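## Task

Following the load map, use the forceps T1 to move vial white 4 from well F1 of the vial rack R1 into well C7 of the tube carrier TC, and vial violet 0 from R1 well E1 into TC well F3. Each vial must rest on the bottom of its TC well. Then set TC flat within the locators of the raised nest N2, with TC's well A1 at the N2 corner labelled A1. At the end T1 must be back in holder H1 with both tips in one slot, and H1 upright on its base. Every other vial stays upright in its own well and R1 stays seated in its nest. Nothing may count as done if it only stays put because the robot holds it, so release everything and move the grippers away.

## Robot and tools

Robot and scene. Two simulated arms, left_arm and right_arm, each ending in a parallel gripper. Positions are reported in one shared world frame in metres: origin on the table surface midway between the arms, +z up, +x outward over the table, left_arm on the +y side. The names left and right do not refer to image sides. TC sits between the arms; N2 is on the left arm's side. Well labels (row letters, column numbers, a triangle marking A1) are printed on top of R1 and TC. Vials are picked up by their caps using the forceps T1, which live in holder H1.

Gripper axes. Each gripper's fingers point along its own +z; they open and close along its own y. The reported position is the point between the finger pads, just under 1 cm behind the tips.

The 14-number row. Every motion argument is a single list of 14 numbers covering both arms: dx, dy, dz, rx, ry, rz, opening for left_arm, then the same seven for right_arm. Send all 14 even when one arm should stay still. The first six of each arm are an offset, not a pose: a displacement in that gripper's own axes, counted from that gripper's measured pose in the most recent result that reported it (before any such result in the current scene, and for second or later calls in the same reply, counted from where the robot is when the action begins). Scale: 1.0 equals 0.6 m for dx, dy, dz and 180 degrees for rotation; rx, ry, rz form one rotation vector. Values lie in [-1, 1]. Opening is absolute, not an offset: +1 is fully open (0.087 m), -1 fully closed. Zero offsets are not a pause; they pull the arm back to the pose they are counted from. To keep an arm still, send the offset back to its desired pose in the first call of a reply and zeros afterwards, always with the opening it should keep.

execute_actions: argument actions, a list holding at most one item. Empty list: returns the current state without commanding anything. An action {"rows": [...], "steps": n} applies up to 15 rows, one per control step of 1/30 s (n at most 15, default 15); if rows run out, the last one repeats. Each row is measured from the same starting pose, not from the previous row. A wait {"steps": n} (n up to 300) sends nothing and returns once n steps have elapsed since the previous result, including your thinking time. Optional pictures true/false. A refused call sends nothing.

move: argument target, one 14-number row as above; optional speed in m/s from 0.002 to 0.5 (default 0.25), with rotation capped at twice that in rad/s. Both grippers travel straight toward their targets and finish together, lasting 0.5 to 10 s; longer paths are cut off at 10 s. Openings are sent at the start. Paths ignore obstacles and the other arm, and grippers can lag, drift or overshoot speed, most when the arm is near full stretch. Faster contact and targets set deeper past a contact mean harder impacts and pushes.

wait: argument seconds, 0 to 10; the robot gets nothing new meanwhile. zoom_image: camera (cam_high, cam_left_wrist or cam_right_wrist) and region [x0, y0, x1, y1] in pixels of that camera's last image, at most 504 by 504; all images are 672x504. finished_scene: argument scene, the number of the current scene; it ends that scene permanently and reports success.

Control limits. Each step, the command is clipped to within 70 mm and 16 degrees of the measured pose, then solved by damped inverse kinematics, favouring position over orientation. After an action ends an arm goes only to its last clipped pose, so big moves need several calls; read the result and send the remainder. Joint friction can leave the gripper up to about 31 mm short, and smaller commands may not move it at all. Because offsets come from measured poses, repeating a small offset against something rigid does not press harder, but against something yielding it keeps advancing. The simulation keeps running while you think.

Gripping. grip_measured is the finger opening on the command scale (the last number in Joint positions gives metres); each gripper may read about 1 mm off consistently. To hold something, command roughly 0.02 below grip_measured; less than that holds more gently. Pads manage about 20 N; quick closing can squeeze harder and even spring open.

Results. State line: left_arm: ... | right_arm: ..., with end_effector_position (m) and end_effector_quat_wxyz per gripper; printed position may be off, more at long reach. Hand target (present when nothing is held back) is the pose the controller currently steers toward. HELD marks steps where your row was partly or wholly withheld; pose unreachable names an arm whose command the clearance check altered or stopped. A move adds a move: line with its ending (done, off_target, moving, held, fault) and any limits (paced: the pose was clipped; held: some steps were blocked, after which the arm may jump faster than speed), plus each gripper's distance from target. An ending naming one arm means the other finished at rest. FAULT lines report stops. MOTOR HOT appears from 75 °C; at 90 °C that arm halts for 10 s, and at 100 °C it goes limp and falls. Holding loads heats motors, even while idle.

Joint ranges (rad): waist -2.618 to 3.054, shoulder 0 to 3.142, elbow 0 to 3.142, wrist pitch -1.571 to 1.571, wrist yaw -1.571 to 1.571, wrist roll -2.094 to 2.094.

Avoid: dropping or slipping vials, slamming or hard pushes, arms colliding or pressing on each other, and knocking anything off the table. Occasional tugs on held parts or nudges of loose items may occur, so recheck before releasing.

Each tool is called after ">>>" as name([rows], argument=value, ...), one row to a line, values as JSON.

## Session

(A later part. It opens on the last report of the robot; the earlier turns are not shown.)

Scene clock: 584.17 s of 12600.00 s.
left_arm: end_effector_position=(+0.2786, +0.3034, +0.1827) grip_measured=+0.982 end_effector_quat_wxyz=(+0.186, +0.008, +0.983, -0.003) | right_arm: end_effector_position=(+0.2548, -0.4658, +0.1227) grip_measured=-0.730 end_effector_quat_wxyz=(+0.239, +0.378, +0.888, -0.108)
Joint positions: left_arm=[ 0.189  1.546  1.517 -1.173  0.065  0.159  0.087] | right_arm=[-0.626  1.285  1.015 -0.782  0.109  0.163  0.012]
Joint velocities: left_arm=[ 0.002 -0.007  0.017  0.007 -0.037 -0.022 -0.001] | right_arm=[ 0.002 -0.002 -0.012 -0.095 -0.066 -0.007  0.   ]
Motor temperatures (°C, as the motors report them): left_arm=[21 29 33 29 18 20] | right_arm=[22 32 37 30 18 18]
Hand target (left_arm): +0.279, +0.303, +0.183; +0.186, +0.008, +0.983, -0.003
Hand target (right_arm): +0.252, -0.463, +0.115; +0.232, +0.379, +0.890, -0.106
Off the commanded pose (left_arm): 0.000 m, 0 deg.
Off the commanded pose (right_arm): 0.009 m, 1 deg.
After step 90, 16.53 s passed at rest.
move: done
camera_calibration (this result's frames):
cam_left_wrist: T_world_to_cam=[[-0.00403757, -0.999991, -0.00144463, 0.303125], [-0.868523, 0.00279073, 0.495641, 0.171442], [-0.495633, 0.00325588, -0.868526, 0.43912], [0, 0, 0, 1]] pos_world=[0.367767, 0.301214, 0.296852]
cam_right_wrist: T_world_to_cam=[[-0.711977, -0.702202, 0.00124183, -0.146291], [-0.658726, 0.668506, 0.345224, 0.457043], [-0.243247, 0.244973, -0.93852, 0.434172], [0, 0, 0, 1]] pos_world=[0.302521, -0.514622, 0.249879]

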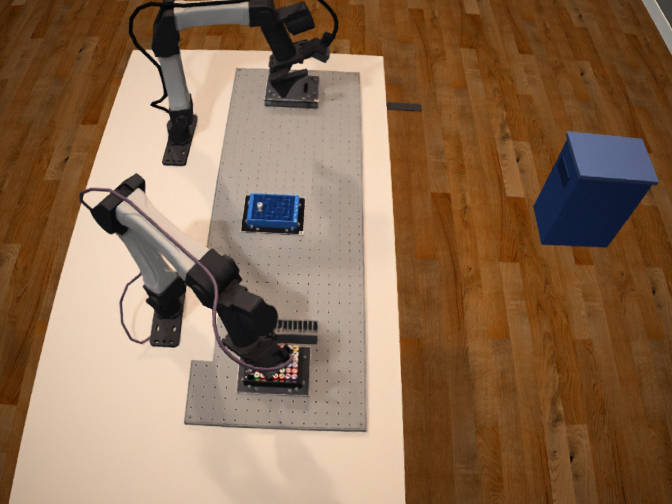

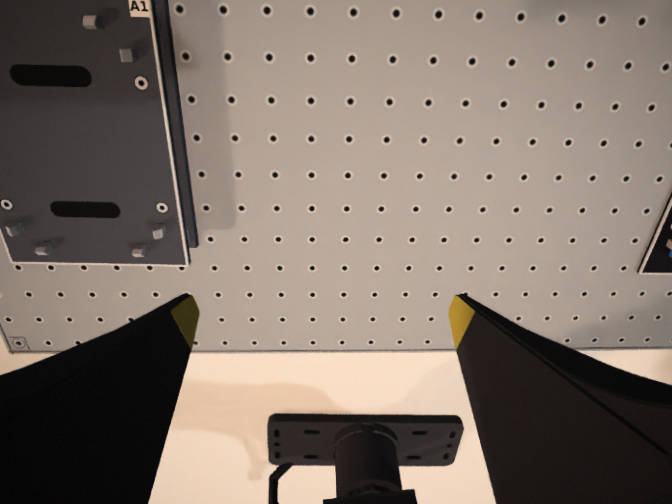

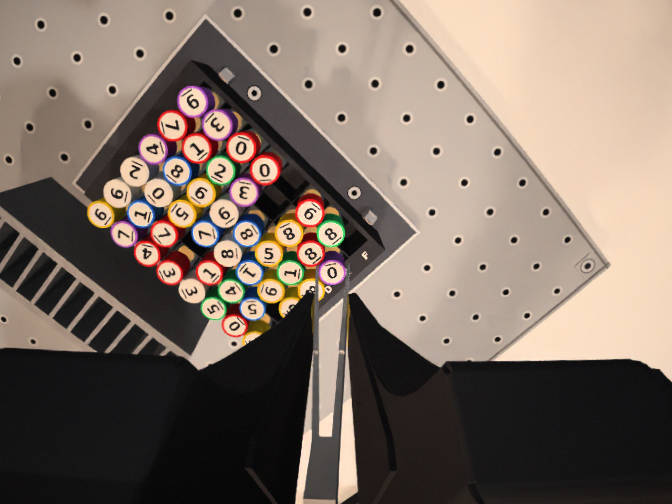

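>>> move(target=[0,0,0,0,0,0,1,0.017,0,0.010,0,0.008,0,-0.73], speed=0.01)

>>> zoom_image(camera="cam_right_wrist", region=[250,180,410,320])

Scene clock: 592.40 s of 12600.00 s.
left_arm: end_effector_position=(+0.2786, +0.3034, +0.1827) grip_measured=+0.982 end_effector_quat_wxyz=(+0.186, +0.008, +0.983, -0.003) | right_arm: end_effector_position=(+0.2548, -0.4658, +0.1227) grip_measured=-0.730 end_effector_quat_wxyz=(+0.239, +0.378, +0.888, -0.108)
Joint positions: left_arm=[ 0.189  1.546  1.517 -1.173  0.065  0.159  0.087] | right_arm=[-0.626  1.285  1.015 -0.782  0.109  0.163  0.012]
Joint velocities: left_arm=[-0.007  0.017  0.007 -0.037 -0.037  0.022 -0.   ] | right_arm=[-0.002 -0.022  0.002  0.066  0.037 -0.022  0.   ]
Motor temperatures (°C, as the motors report them): left_arm=[21 29 33 29 18 20] | right_arm=[21 32 37 30 18 18]
Hand target (left_arm): +0.279, +0.303, +0.183; +0.186, +0.008, +0.983, -0.003
Hand target (right_arm): +0.250, -0.462, +0.113; +0.227, +0.379, +0.891, -0.104
Off the commanded pose (left_arm): 0.000 m, 0 deg.
Off the commanded pose (right_arm): 0.012 m, 1 deg.
After step 90, 3.77 s passed at rest.
move: off_target (right_arm)
camera_calibration (this result's frames):
cam_left_wrist: T_world_to_cam=[[-0.00403757, -0.999991, -0.00144463, 0.303125], [-0.868523, 0.00279073, 0.495641, 0.171442], [-0.495633, 0.00325588, -0.868526, 0.43912], [0, 0, 0, 1]] pos_world=[0.367767, 0.301214, 0.296852]
cam_right_wrist: T_world_to_cam=[[-0.711977, -0.702202, 0.00124183, -0.146291], [-0.658726, 0.668506, 0.345224, 0.457043], [-0.243247, 0.244973, -0.93852, 0.434172], [0, 0, 0, 1]] pos_world=[0.302521, -0.514622, 0.249879]

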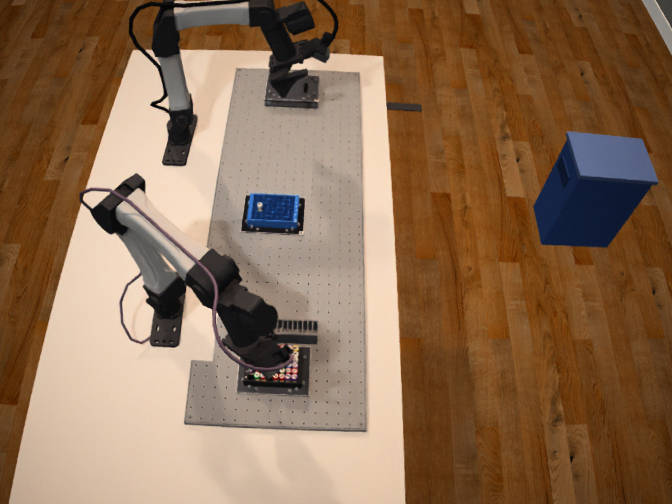

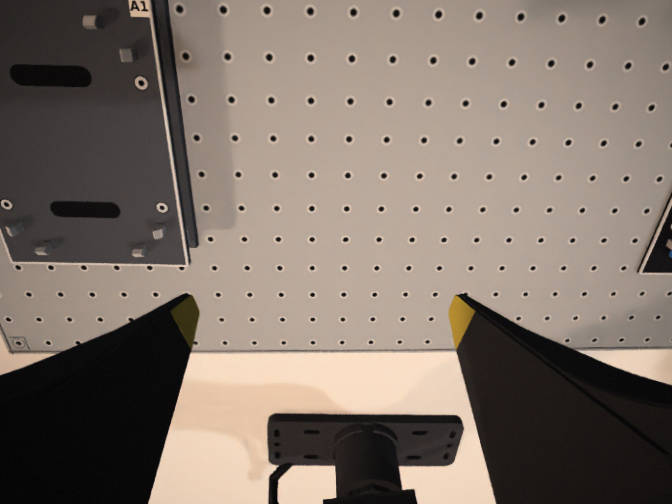

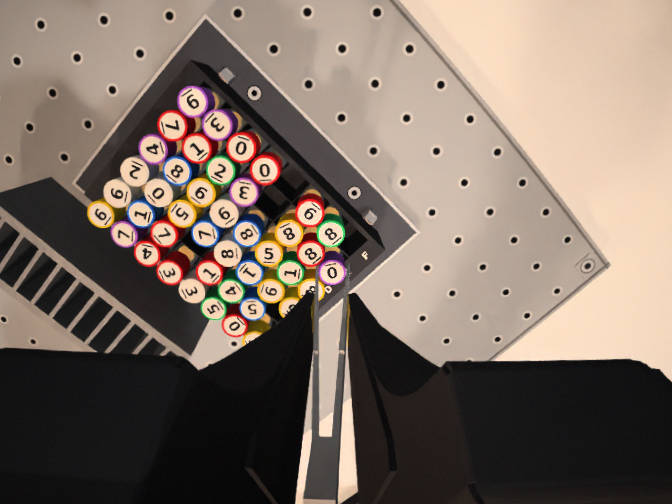

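Region (250, 180, 410, 320) of cam_right_wrist's 672x504 image, scaled by 3.150, with more detail than that image has; it fills the top 441 rows of this view, and the rest is white.

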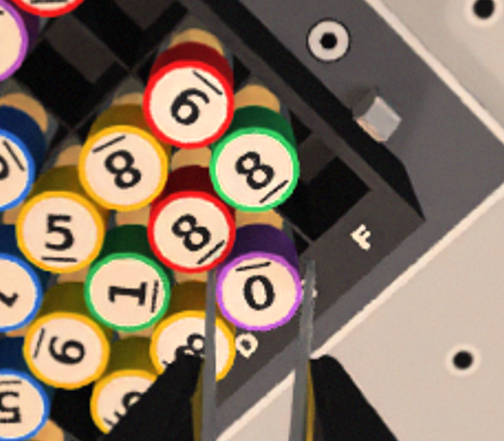

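>>> move(target=[0,0,0,0,0,0,1,0.022,0,0.012,0,0.008,0,-0.73], speed=0.015)

>>> zoom_image(camera="cam_right_wrist", region=[250,180,410,320])

Scene clock: 601.33 s of 12600.00 s.
left_arm: end_effector_position=(+0.2786, +0.3034, +0.1827) grip_measured=+0.982 end_effector_quat_wxyz=(+0.186, +0.008, +0.983, -0.003) | right_arm: end_effector_position=(+0.2510, -0.4631, +0.1157) grip_measured=-0.730 end_effector_quat_wxyz=(+0.230, +0.378, +0.890, -0.106)
Joint positions: left_arm=[ 0.189  1.546  1.517 -1.173  0.065  0.159  0.087] | right_arm=[-0.626  1.285  0.994 -0.778  0.109  0.163  0.012]
Joint velocities: left_arm=[-0.007  0.002 -0.002  0.051  0.037  0.022 -0.001] | right_arm=[ 0.007 -0.002 -0.007 -0.037 -0.022  0.007 -0.001]
Motor temperatures (°C, as the motors report them): left_arm=[21 29 33 29 18 20] | right_arm=[21 31 36 30 18 18]
Hand target (left_arm): +0.279, +0.303, +0.183; +0.186, +0.008, +0.983, -0.003
Hand target (right_arm): +0.249, -0.460, +0.110; +0.227, +0.379, +0.891, -0.104
Off the commanded pose (left_arm): 0.000 m, 0 deg.
Off the commanded pose (right_arm): 0.007 m, 0 deg.
After step 90, 4.70 s passed at rest.
move: done
camera_calibration (this result's frames):
cam_left_wrist: T_world_to_cam=[[-0.00403757, -0.999991, -0.00144463, 0.303125], [-0.868523, 0.00279073, 0.495641, 0.171442], [-0.495633, 0.00325588, -0.868526, 0.43912], [0, 0, 0, 1]] pos_world=[0.367767, 0.301214, 0.296852]
cam_right_wrist: T_world_to_cam=[[-0.711934, -0.702232, 0.00451936, -0.147504], [-0.653427, 0.664784, 0.362071, 0.450258], [-0.257262, 0.254818, -0.93214, 0.433338], [0, 0, 0, 1]] pos_world=[0.300679, -0.513329, 0.241573]

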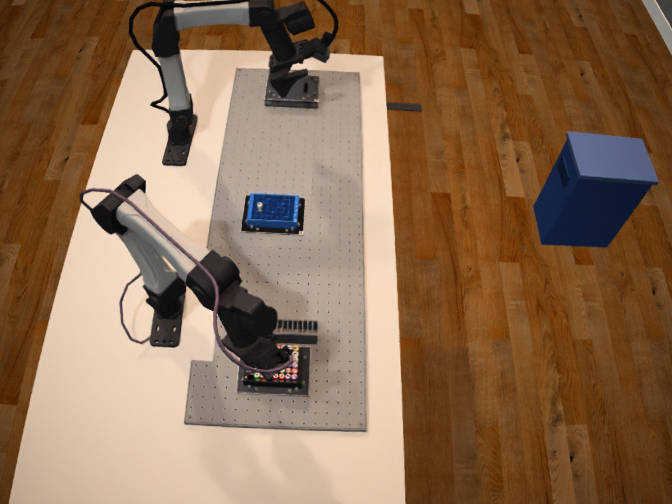

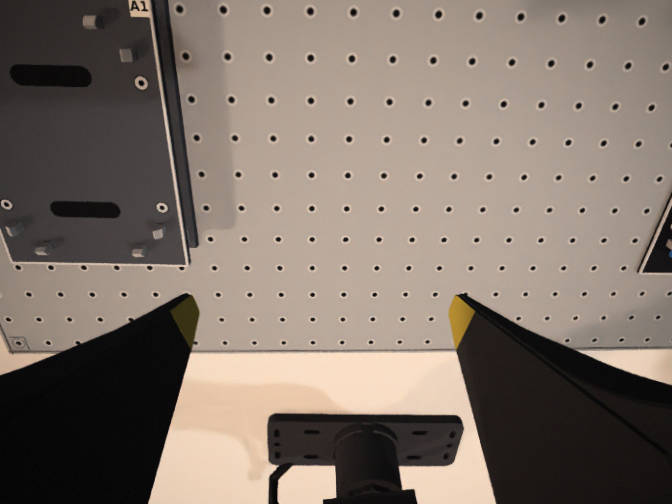

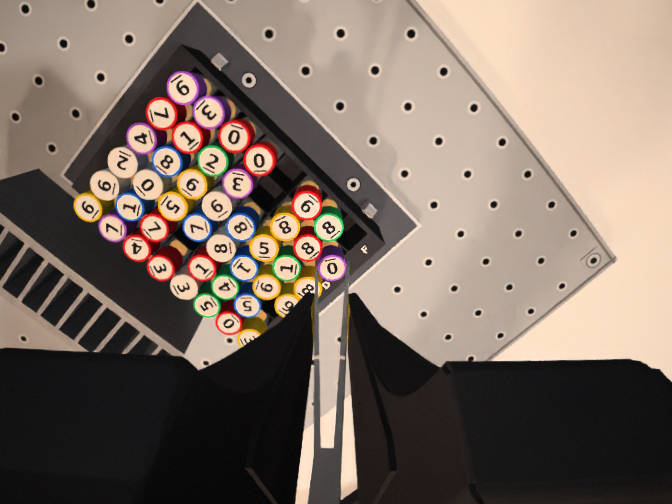

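Region (250, 180, 410, 320) of cam_right_wrist's 672x504 image, scaled by 3.150, with more detail than that image has; it fills the top 441 rows of this view, and the rest is white.

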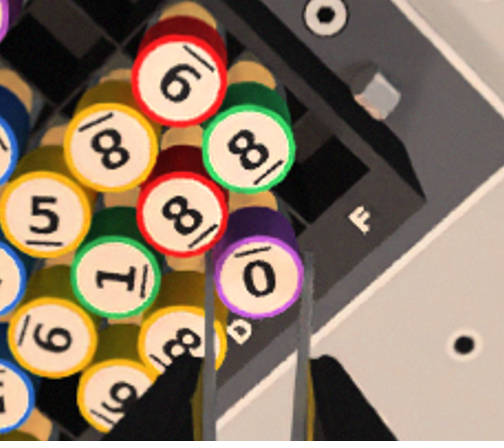

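>>> move(target=[0,0,0,0,0,0,1,-0.006,0.003,0.001,0,-0.0045,0,-0.73], speed=0.01)

>>> execute_actions([
  {"rows":[[0,0,0,0,0,0,1,0,0,0,0,0,0,-0.76],[0,0,0,0,0,0,1,0,0,0,0,0,0,-0.77],[0,0,0,0,0,0,1,0,0,0,0,0,0,-0.78],[0,0,0,0,0,0,1,0,0,0,0,0,0,-0.79],[0,0,0,0,0,0,1,0,0,0,0,0,0,-0.805]],"steps":15},
])

>>> zoom_image(camera="cam_right_wrist", region=[250,180,410,320])

Scene clock: 611.93 s of 12600.00 s.
left_arm: end_effector_position=(+0.2786, +0.3034, +0.1827) grip_measured=+0.982 end_effector_quat_wxyz=(+0.186, +0.008, +0.983, -0.003) | right_arm: end_effector_position=(+0.2513, -0.4634, +0.1158) grip_measured=-0.730 end_effector_quat_wxyz=(+0.231, +0.378, +0.890, -0.107)
Joint positions: left_arm=[ 0.189  1.546  1.517 -1.173  0.065  0.159  0.087] | right_arm=[-0.626  1.285  0.994 -0.777  0.109  0.163  0.012]
Joint velocities: left_arm=[-0.002  0.012 -0.012 -0.051  0.051 -0.037 -0.   ] | right_arm=[ 0.017 -0.012 -0.002 -0.051 -0.051 -0.037  0.   ]
Motor temperatures (°C, as the motors report them): left_arm=[21 29 33 29 18 20] | right_arm=[21 32 36 30 18 18]
Hand target (left_arm): +0.279, +0.303, +0.183; +0.186, +0.008, +0.983, -0.003
Hand target (right_arm): +0.255, -0.464, +0.117; +0.236, +0.377, +0.889, -0.109
Off the commanded pose (left_arm): 0.000 m, 0 deg.
Off the commanded pose (right_arm): 0.004 m, 1 deg.
After step 90, 6.67 s passed at rest.
move: done
camera_calibration (this result's frames):
cam_left_wrist: T_world_to_cam=[[-0.00403757, -0.999991, -0.00144463, 0.303125], [-0.868523, 0.00279073, 0.495641, 0.171442], [-0.495633, 0.00325588, -0.868526, 0.43912], [0, 0, 0, 1]] pos_world=[0.367767, 0.301214, 0.296852]
cam_right_wrist: T_world_to_cam=[[-0.711939, -0.702228, 0.00424628, -0.147405], [-0.653878, 0.665101, 0.360672, 0.450967], [-0.256098, 0.254, -0.932683, 0.432979], [0, 0, 0, 1]] pos_world=[0.300819, -0.513427, 0.241807]

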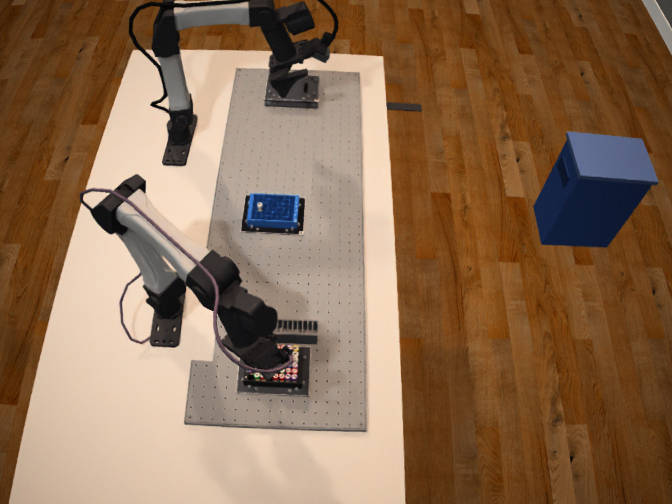

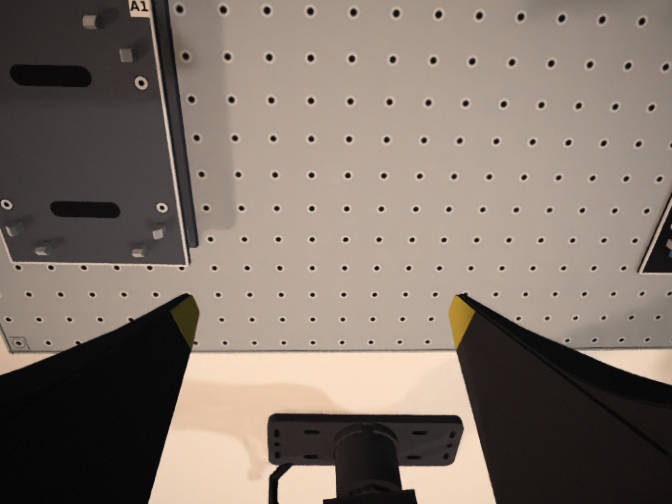

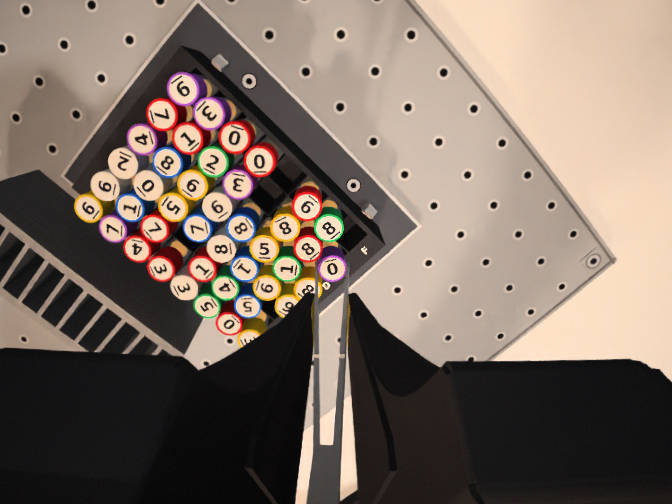

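Scene clock: 612.43 s of 12600.00 s.
left_arm: end_effector_position=(+0.2786, +0.3034, +0.1827) grip_measured=+0.982 end_effector_quat_wxyz=(+0.186, +0.008, +0.983, -0.003) | right_arm: end_effector_position=(+0.2514, -0.4633, +0.1158) grip_measured=-0.805 end_effector_quat_wxyz=(+0.231, +0.378, +0.890, -0.106)
Joint positions: left_arm=[ 0.189  1.546  1.517 -1.173  0.065  0.159  0.087] | right_arm=[-0.626  1.285  0.994 -0.777  0.108  0.163  0.009]
Joint velocities: left_arm=[ 0.007 -0.002 -0.017  0.081 -0.066 -0.007 -0.   ] | right_arm=[ 0.007 -0.017 -0.002 -0.051  0.022 -0.066 -0.   ]
Motor temperatures (°C, as the motors report them): left_arm=[21 29 33 29 18 20] | right_arm=[21 32 36 30 18 18]
Hand target (left_arm): +0.279, +0.303, +0.183; +0.186, +0.008, +0.983, -0.003
Hand target (right_arm): +0.251, -0.463, +0.116; +0.231, +0.378, +0.890, -0.106
Off the commanded pose (left_arm): 0.000 m, 0 deg.
Off the commanded pose (right_arm): 0.000 m, 0 deg.
Steps of this call (steps 1 to 15: all 15 steps of this action). Readings (end_effector_position):
1: left_arm (+0.2786, +0.3034, +0.1827) | right_arm (+0.2513, -0.4634, +0.1158)
2: left_arm (+0.2786, +0.3034, +0.1827) | right_arm (+0.2513, -0.4634, +0.1158)
4: left_arm (+0.2786, +0.3034, +0.1827) | right_arm (+0.2514, -0.4633, +0.1158)
8: left_arm (+0.2786, +0.3034, +0.1827) | right_arm (+0.2514, -0.4633, +0.1158)
15: the state above
camera_calibration (this result's frames):
cam_left_wrist: T_world_to_cam=[[-0.00403757, -0.999991, -0.00144463, 0.303125], [-0.868523, 0.00279073, 0.495641, 0.171442], [-0.495633, 0.00325588, -0.868526, 0.43912], [0, 0, 0, 1]] pos_world=[0.367767, 0.301214, 0.296852]
cam_right_wrist: T_world_to_cam=[[-0.711811, -0.70236, 0.00391748, -0.147394], [-0.654069, 0.664882, 0.360728, 0.450899], [-0.255966, 0.254208, -0.932663, 0.433033], [0, 0, 0, 1]] pos_world=[0.300844, -0.513399, 0.241799]

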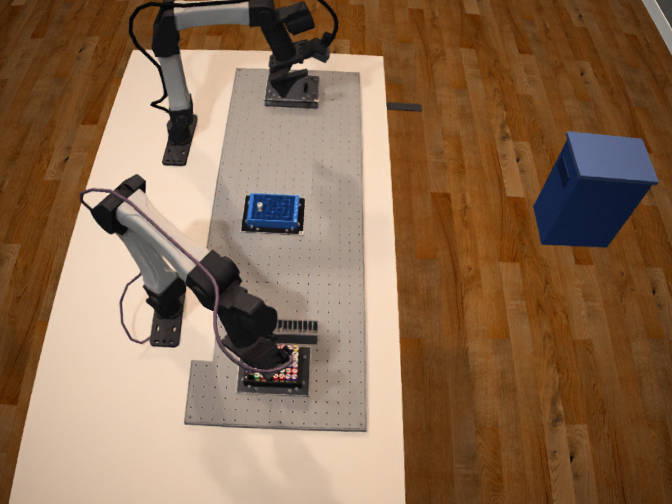

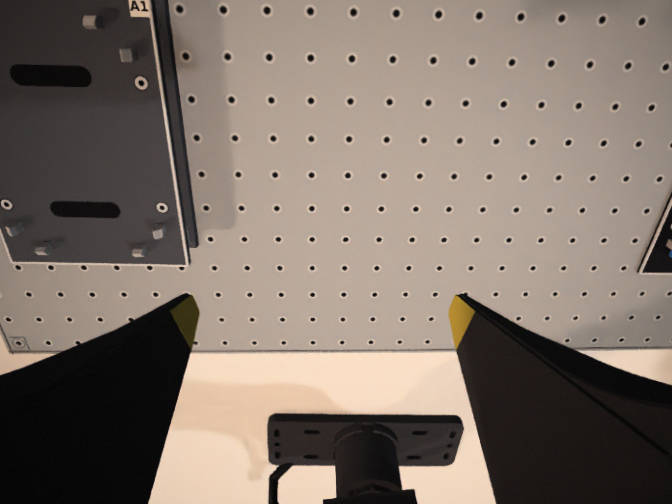

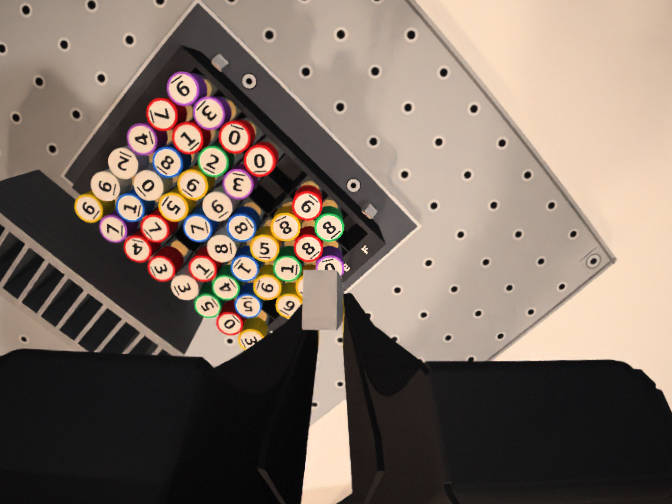

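Region (250, 180, 410, 320) of cam_right_wrist's 672x504 image, scaled by 3.150, with more detail than that image has; it fills the top 441 rows of this view, and the rest is white.

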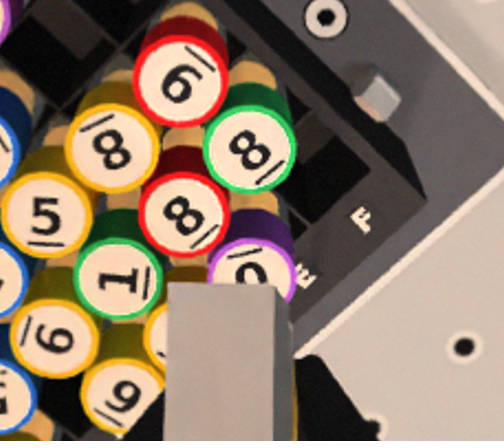

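>>> move(target=[0,0,0,0,0,0,1,-0.03,0,-0.09,0,0,0,-0.82], speed=0.04)

>>> move(target=[0,0,0,0,0,0,1,0.04,0.21,-0.025,-0.125,0,-0.222,-0.82], speed=0.1)

>>> move(target=[0,0,0,0,0,0,1,0,0,0,0,-0.14,0,-0.82], speed=0.1)

>>> zoom_image(camera="cam_high", region=[220,250,360,400])

Scene clock: 624.80 s of 12600.00 s.
left_arm: end_effector_position=(+0.2786, +0.3034, +0.1827) grip_measured=+0.982 end_effector_quat_wxyz=(+0.186, +0.008, +0.983, -0.003) | right_arm: end_effector_position=(+0.2444, -0.4580, +0.1630) grip_measured=-0.819 end_effector_quat_wxyz=(+0.223, +0.382, +0.891, -0.104)
Joint positions: left_arm=[ 0.189  1.546  1.517 -1.173  0.065  0.159  0.087] | right_arm=[-0.626  1.275  1.18  -0.989  0.108  0.171  0.008]
Joint velocities: left_arm=[-0.002 -0.002  0.002 -0.081  0.007 -0.007 -0.001] | right_arm=[-0.017 -0.007 -0.002  0.022 -0.081  0.007 -0.001]
Motor temperatures (°C, as the motors report them): left_arm=[21 29 33 29 18 20] | right_arm=[21 31 37 30 18 18]
Hand target (left_arm): +0.279, +0.303, +0.183; +0.186, +0.008, +0.983, -0.003
Hand target (right_arm): +0.246, -0.455, +0.172; +0.231, +0.378, +0.890, -0.106
Off the commanded pose (left_arm): 0.000 m, 0 deg.
Off the commanded pose (right_arm): 0.009 m, 1 deg.
After step 90, 7.47 s passed at rest.
move: done
camera_calibration (this result's frames):
cam_left_wrist: T_world_to_cam=[[-0.00403757, -0.999991, -0.00144463, 0.303125], [-0.868523, 0.00279073, 0.495641, 0.171442], [-0.495633, 0.00325588, -0.868526, 0.43912], [0, 0, 0, 1]] pos_world=[0.367767, 0.301214, 0.296852]
cam_right_wrist: T_world_to_cam=[[-0.71621, -0.697877, 0.0034633, -0.145656], [-0.645755, 0.664585, 0.375935, 0.421119], [-0.264658, 0.267012, -0.926639, 0.480908], [0, 0, 0, 1]] pos_world=[0.294896, -0.509928, 0.287819]

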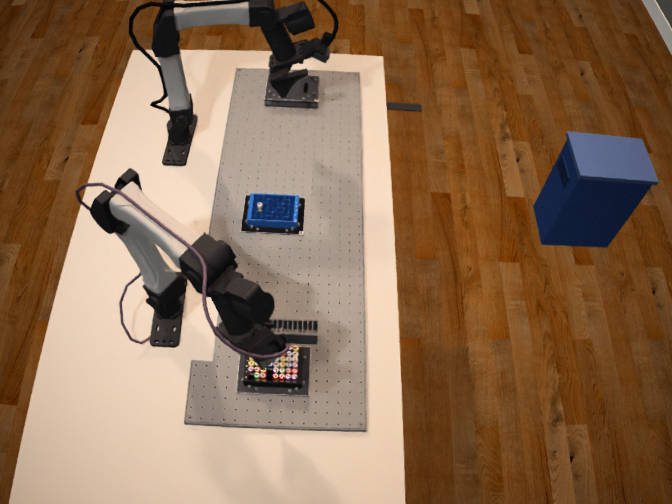

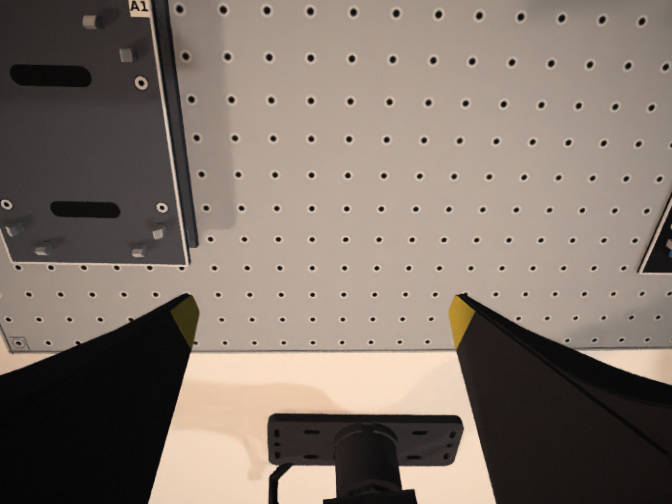

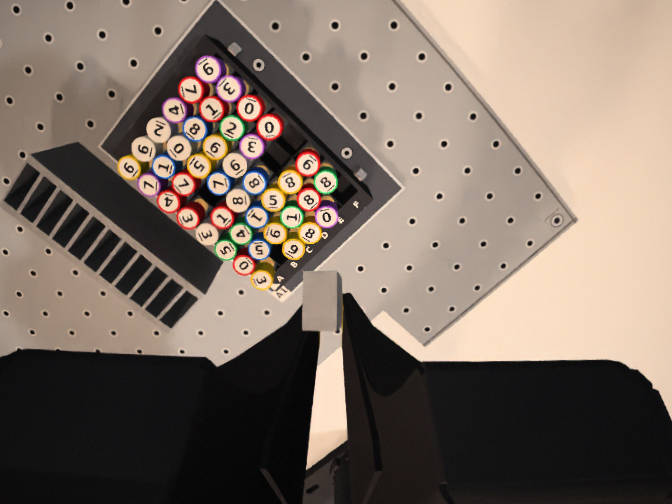

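Scene clock: 629.13 s of 12600.00 s.
left_arm: end_effector_position=(+0.2786, +0.3034, +0.1827) grip_measured=+0.982 end_effector_quat_wxyz=(+0.186, +0.008, +0.983, -0.003) | right_arm: end_effector_position=(+0.3059, -0.3523, +0.1577) grip_measured=-0.819 end_effector_quat_wxyz=(+0.231, +0.019, +0.973, -0.002)
Joint positions: left_arm=[ 0.189  1.546  1.517 -1.173  0.065  0.159  0.087] | right_arm=[-0.264  1.343  1.217 -0.988 -0.099 -0.187  0.008]
Joint velocities: left_arm=[-0.007 -0.007  0.002  0.051  0.081 -0.007 -0.   ] | right_arm=[ 0.002 -0.012  0.007  0.037 -0.007 -0.007 -0.001]
Motor temperatures (°C, as the motors report them): left_arm=[21 29 33 29 18 20] | right_arm=[21 31 38 30 18 18]
Hand target (left_arm): +0.279, +0.303, +0.183; +0.186, +0.008, +0.983, -0.003
Hand target (right_arm): +0.315, -0.349, +0.162; +0.241, +0.008, +0.970, +0.003
Off the commanded pose (left_arm): 0.000 m, 0 deg.
Off the commanded pose (right_arm): 0.012 m, 2 deg.
move: off_target (right_arm)
camera_calibration (this result's frames):
cam_left_wrist: T_world_to_cam=[[-0.00403757, -0.999991, -0.00144463, 0.303125], [-0.868523, 0.00279073, 0.495641, 0.171442], [-0.495633, 0.00325588, -0.868526, 0.43912], [0, 0, 0, 1]] pos_world=[0.367767, 0.301214, 0.296852]
cam_right_wrist: T_world_to_cam=[[-0.0231122, -0.999588, -0.0169985, -0.342878], [-0.914886, 0.0142927, 0.40346, 0.241479], [-0.403051, 0.0248765, -0.91484, 0.419209], [0, 0, 0, 1]] pos_world=[0.381964, -0.356617, 0.280254]

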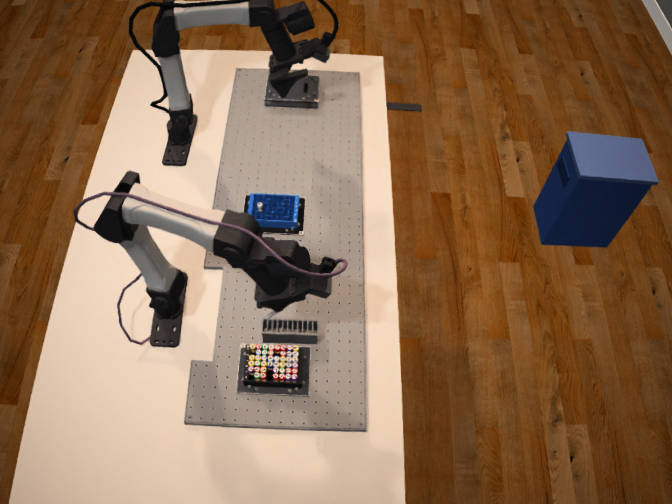

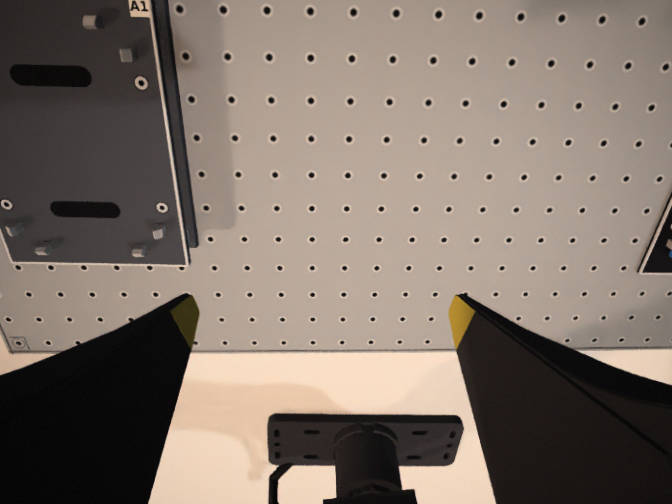

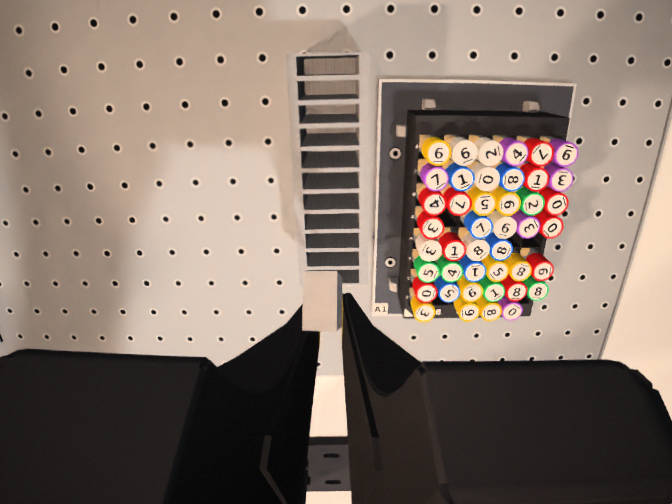

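Scene clock: 631.83 s of 12600.00 s.
left_arm: end_effector_position=(+0.2786, +0.3034, +0.1827) grip_measured=+0.982 end_effector_quat_wxyz=(+0.186, +0.008, +0.983, -0.003) | right_arm: end_effector_position=(+0.3074, -0.3519, +0.1623) grip_measured=-0.819 end_effector_quat_wxyz=(+0.434, +0.014, +0.901, -0.007)
Joint positions: left_arm=[ 0.189  1.546  1.517 -1.173  0.065  0.159  0.087] | right_arm=[-0.341  0.963  0.807 -0.538 -0.23  -0.188  0.008]
Joint velocities: left_arm=[ 0.012  0.012 -0.002 -0.022  0.037 -0.022  0.001] | right_arm=[ 0.017  0.002  0.012  0.007  0.007 -0.022 -0.   ]
Motor temperatures (°C, as the motors report them): left_arm=[21 29 33 29 18 20] | right_arm=[21 31 38 30 18 18]
Hand target (left_arm): +0.279, +0.303, +0.183; +0.186, +0.008, +0.983, -0.003
Hand target (right_arm): +0.305, -0.352, +0.158; +0.437, +0.016, +0.899, -0.004
Off the commanded pose (left_arm): 0.000 m, 0 deg.
Off the commanded pose (right_arm): 0.005 m, 1 deg.
move: done
camera_calibration (this result's frames):
cam_left_wrist: T_world_to_cam=[[-0.00403757, -0.999991, -0.00144463, 0.303125], [-0.868523, 0.00279073, 0.495641, 0.171442], [-0.495633, 0.00325588, -0.868526, 0.43912], [0, 0, 0, 1]] pos_world=[0.367767, 0.301214, 0.296852]
cam_right_wrist: T_world_to_cam=[[-0.0124954, -0.999914, -0.00406014, -0.347889], [-0.999787, 0.0125602, -0.0163577, 0.334585], [0.0164073, 0.00385488, -0.999858, 0.301485], [0, 0, 0, 1]] pos_world=[0.32522, -0.353224, 0.305503]

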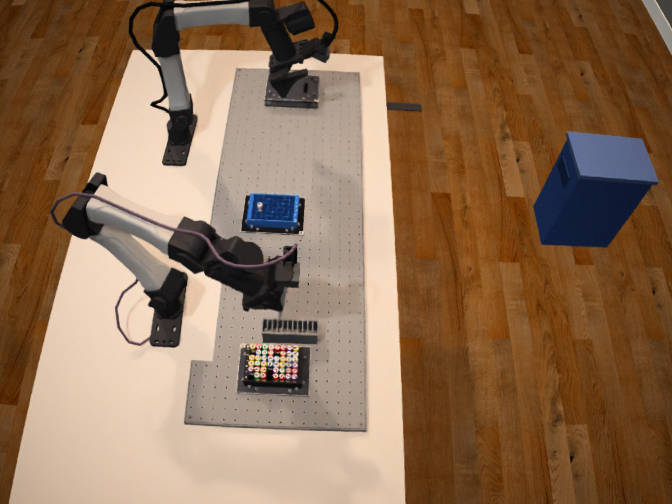

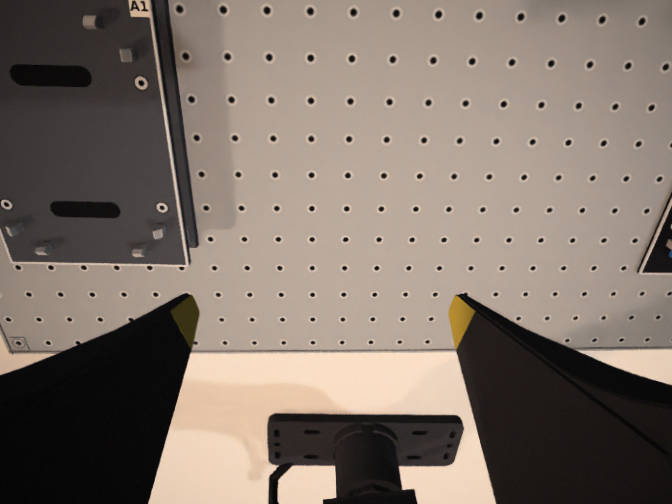

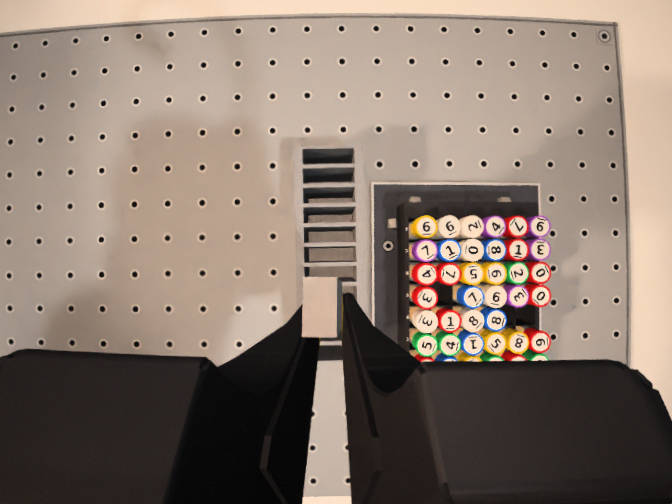

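Region (220, 250, 360, 400) of cam_high's 672x504 image, scaled by 3.360, with more detail than that image has; it fills the left 470 columns of this view, and the rest is white.

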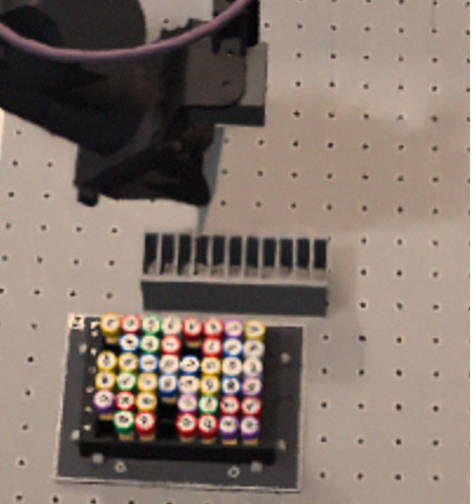

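Held at the very fingertips. Tilt a bit more and lower.

>>> move(target=[0,0,0,0,0,0,1,0.04,0.005,0.032,0,-0.04,0,-0.82], speed=0.03)

>>> zoom_image(camera="cam_high", region=[250,280,330,350])

Scene clock: 641.43 s of 12600.00 s.
left_arm: end_effector_position=(+0.2786, +0.3034, +0.1827) grip_measured=+0.982 end_effector_quat_wxyz=(+0.186, +0.008, +0.983, -0.003) | right_arm: end_effector_position=(+0.3082, -0.3490, +0.1341) grip_measured=-0.819 end_effector_quat_wxyz=(+0.484, +0.008, +0.875, -0.011)
Joint positions: left_arm=[ 0.189  1.546  1.517 -1.173  0.065  0.159  0.087] | right_arm=[-0.346  0.865  0.581 -0.297 -0.254 -0.176  0.008]
Joint velocities: left_arm=[-0.012 -0.002  0.002 -0.022 -0.022  0.037  0.001] | right_arm=[ 0.007 -0.007 -0.002  0.081 -0.051 -0.051 -0.001]
Motor temperatures (°C, as the motors report them): left_arm=[21 29 33 29 18 20] | right_arm=[21 31 37 32 18 18]
Hand target (left_arm): +0.279, +0.303, +0.183; +0.186, +0.008, +0.983, -0.003
Hand target (right_arm): +0.307, -0.349, +0.132; +0.490, +0.012, +0.872, -0.008
Off the commanded pose (left_arm): 0.000 m, 0 deg.
Off the commanded pose (right_arm): 0.003 m, 1 deg.
After step 90, 4.30 s passed at rest.
move: done
camera_calibration (this result's frames):
cam_left_wrist: T_world_to_cam=[[-0.00403757, -0.999991, -0.00144463, 0.303125], [-0.868523, 0.00279073, 0.495641, 0.171442], [-0.495633, 0.00325588, -0.868526, 0.43912], [0, 0, 0, 1]] pos_world=[0.367767, 0.301214, 0.296852]
cam_right_wrist: T_world_to_cam=[[-0.00608907, -0.999949, 0.00805588, -0.348689], [-0.99183, 0.0050127, -0.127469, 0.344776], [0.127422, -0.00876623, -0.99181, 0.233585], [0, 0, 0, 1]] pos_world=[0.310072, -0.348351, 0.278429]

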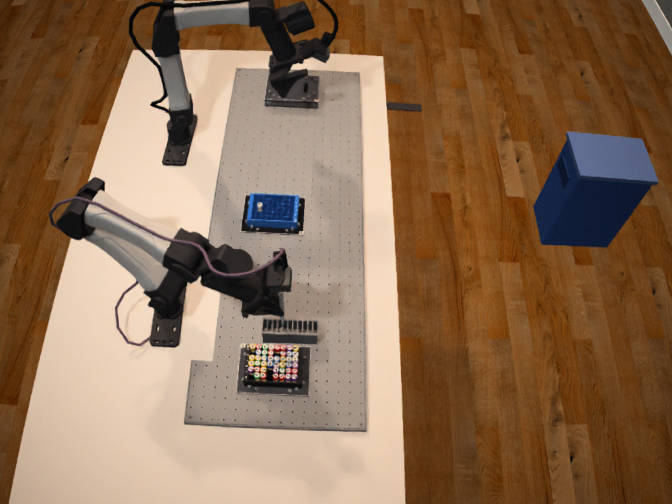

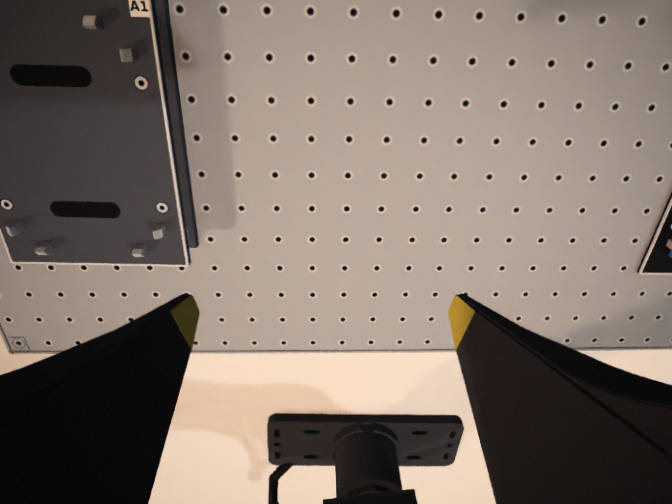

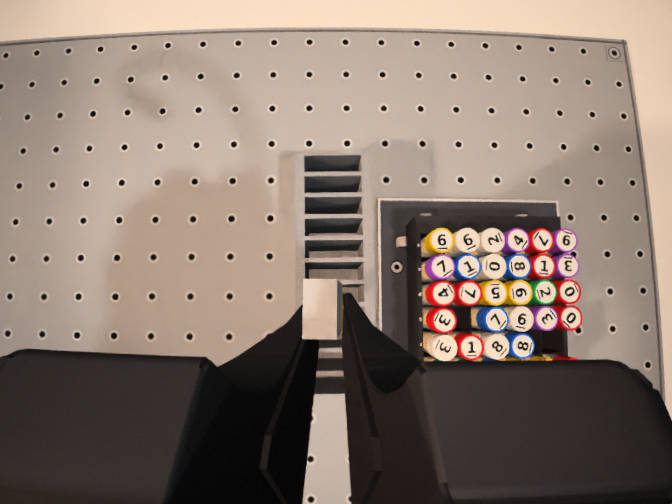

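Region (250, 280, 330, 350) of cam_high's 672x504 image, scaled by 6.300, with more detail than that image has; it fills the top 441 rows of this view, and the rest is white.

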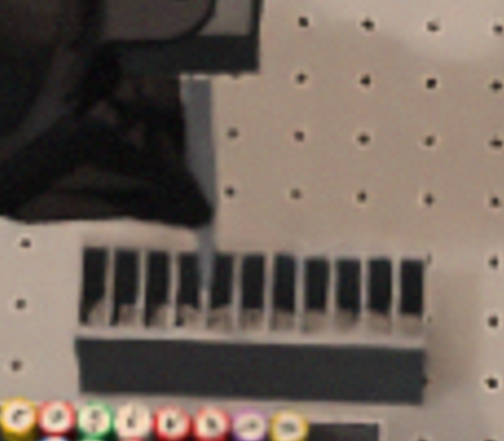

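On a divider; forward 5 mm.

>>> move(target=[0,0,0,0,0,0,1,-0.008,0,0.016,0,0,0,-0.82], speed=0.02)

>>> zoom_image(camera="cam_high", region=[250,280,330,350])

Scene clock: 647.97 s of 12600.00 s.
left_arm: end_effector_position=(+0.2786, +0.3034, +0.1827) grip_measured=+0.982 end_effector_quat_wxyz=(+0.186, +0.008, +0.983, -0.003) | right_arm: end_effector_position=(+0.3132, -0.3489, +0.1287) grip_measured=-0.819 end_effector_quat_wxyz=(+0.479, +0.008, +0.878, -0.007)
Joint positions: left_arm=[ 0.189  1.546  1.517 -1.173  0.065  0.159  0.087] | right_arm=[-0.34   0.902  0.581 -0.272 -0.252 -0.172  0.008]
Joint velocities: left_arm=[ 0.007  0.017 -0.007  0.007  0.007  0.007  0.001] | right_arm=[ 0.002 -0.012 -0.007  0.081 -0.037  0.022  0.   ]
Motor temperatures (°C, as the motors report them): left_arm=[21 29 33 29 18 20] | right_arm=[21 31 37 33 18 18]
Hand target (left_arm): +0.279, +0.303, +0.183; +0.186, +0.008, +0.983, -0.003
Hand target (right_arm): +0.319, -0.349, +0.133; +0.484, +0.008, +0.875, -0.010
Off the commanded pose (left_arm): 0.000 m, 0 deg.
Off the commanded pose (right_arm): 0.007 m, 1 deg.
After step 90, 2.80 s passed at rest.
move: done
camera_calibration (this result's frames):
cam_left_wrist: T_world_to_cam=[[-0.00403757, -0.999991, -0.00144463, 0.303125], [-0.868523, 0.00279073, 0.495641, 0.171442], [-0.495633, 0.00325588, -0.868526, 0.43912], [0, 0, 0, 1]] pos_world=[0.367767, 0.301214, 0.296852]
cam_right_wrist: T_world_to_cam=[[-0.00265687, -0.999994, 0.00206629, -0.348801], [-0.993271, 0.00239975, -0.11579, 0.347047], [0.115784, -0.00236002, -0.993272, 0.233695], [0, 0, 0, 1]] pos_world=[0.316726, -0.34908, 0.273028]

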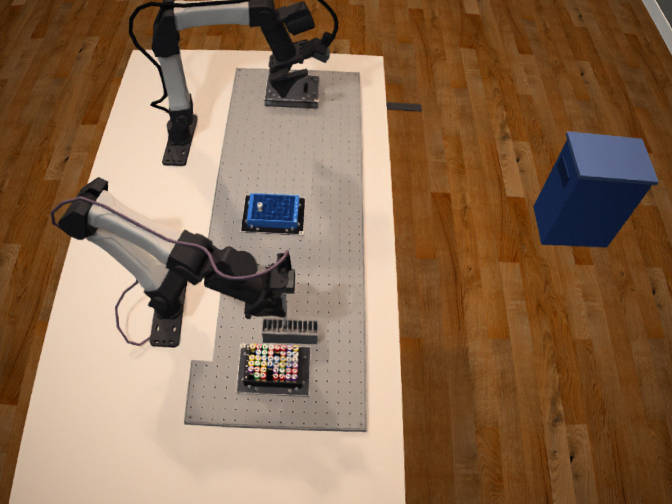

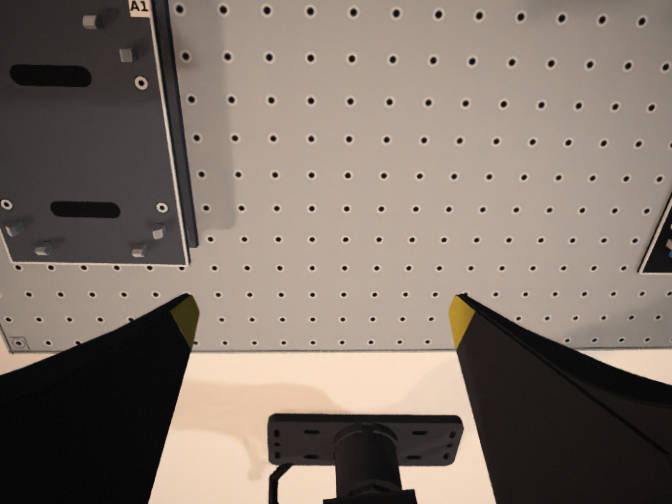

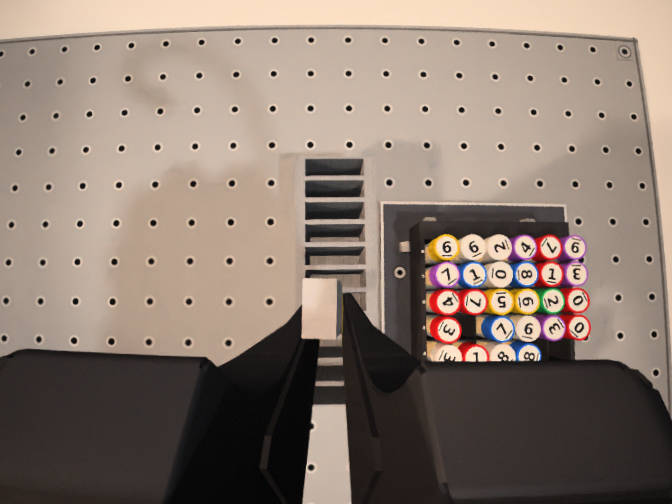

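Region (250, 280, 330, 350) of cam_high's 672x504 image, scaled by 6.300, with more detail than that image has; it fills the top 441 rows of this view, and the rest is white.

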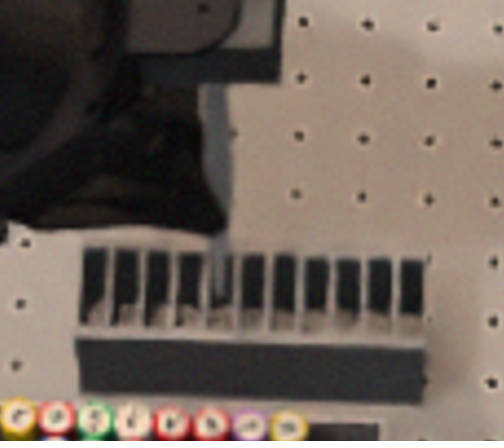

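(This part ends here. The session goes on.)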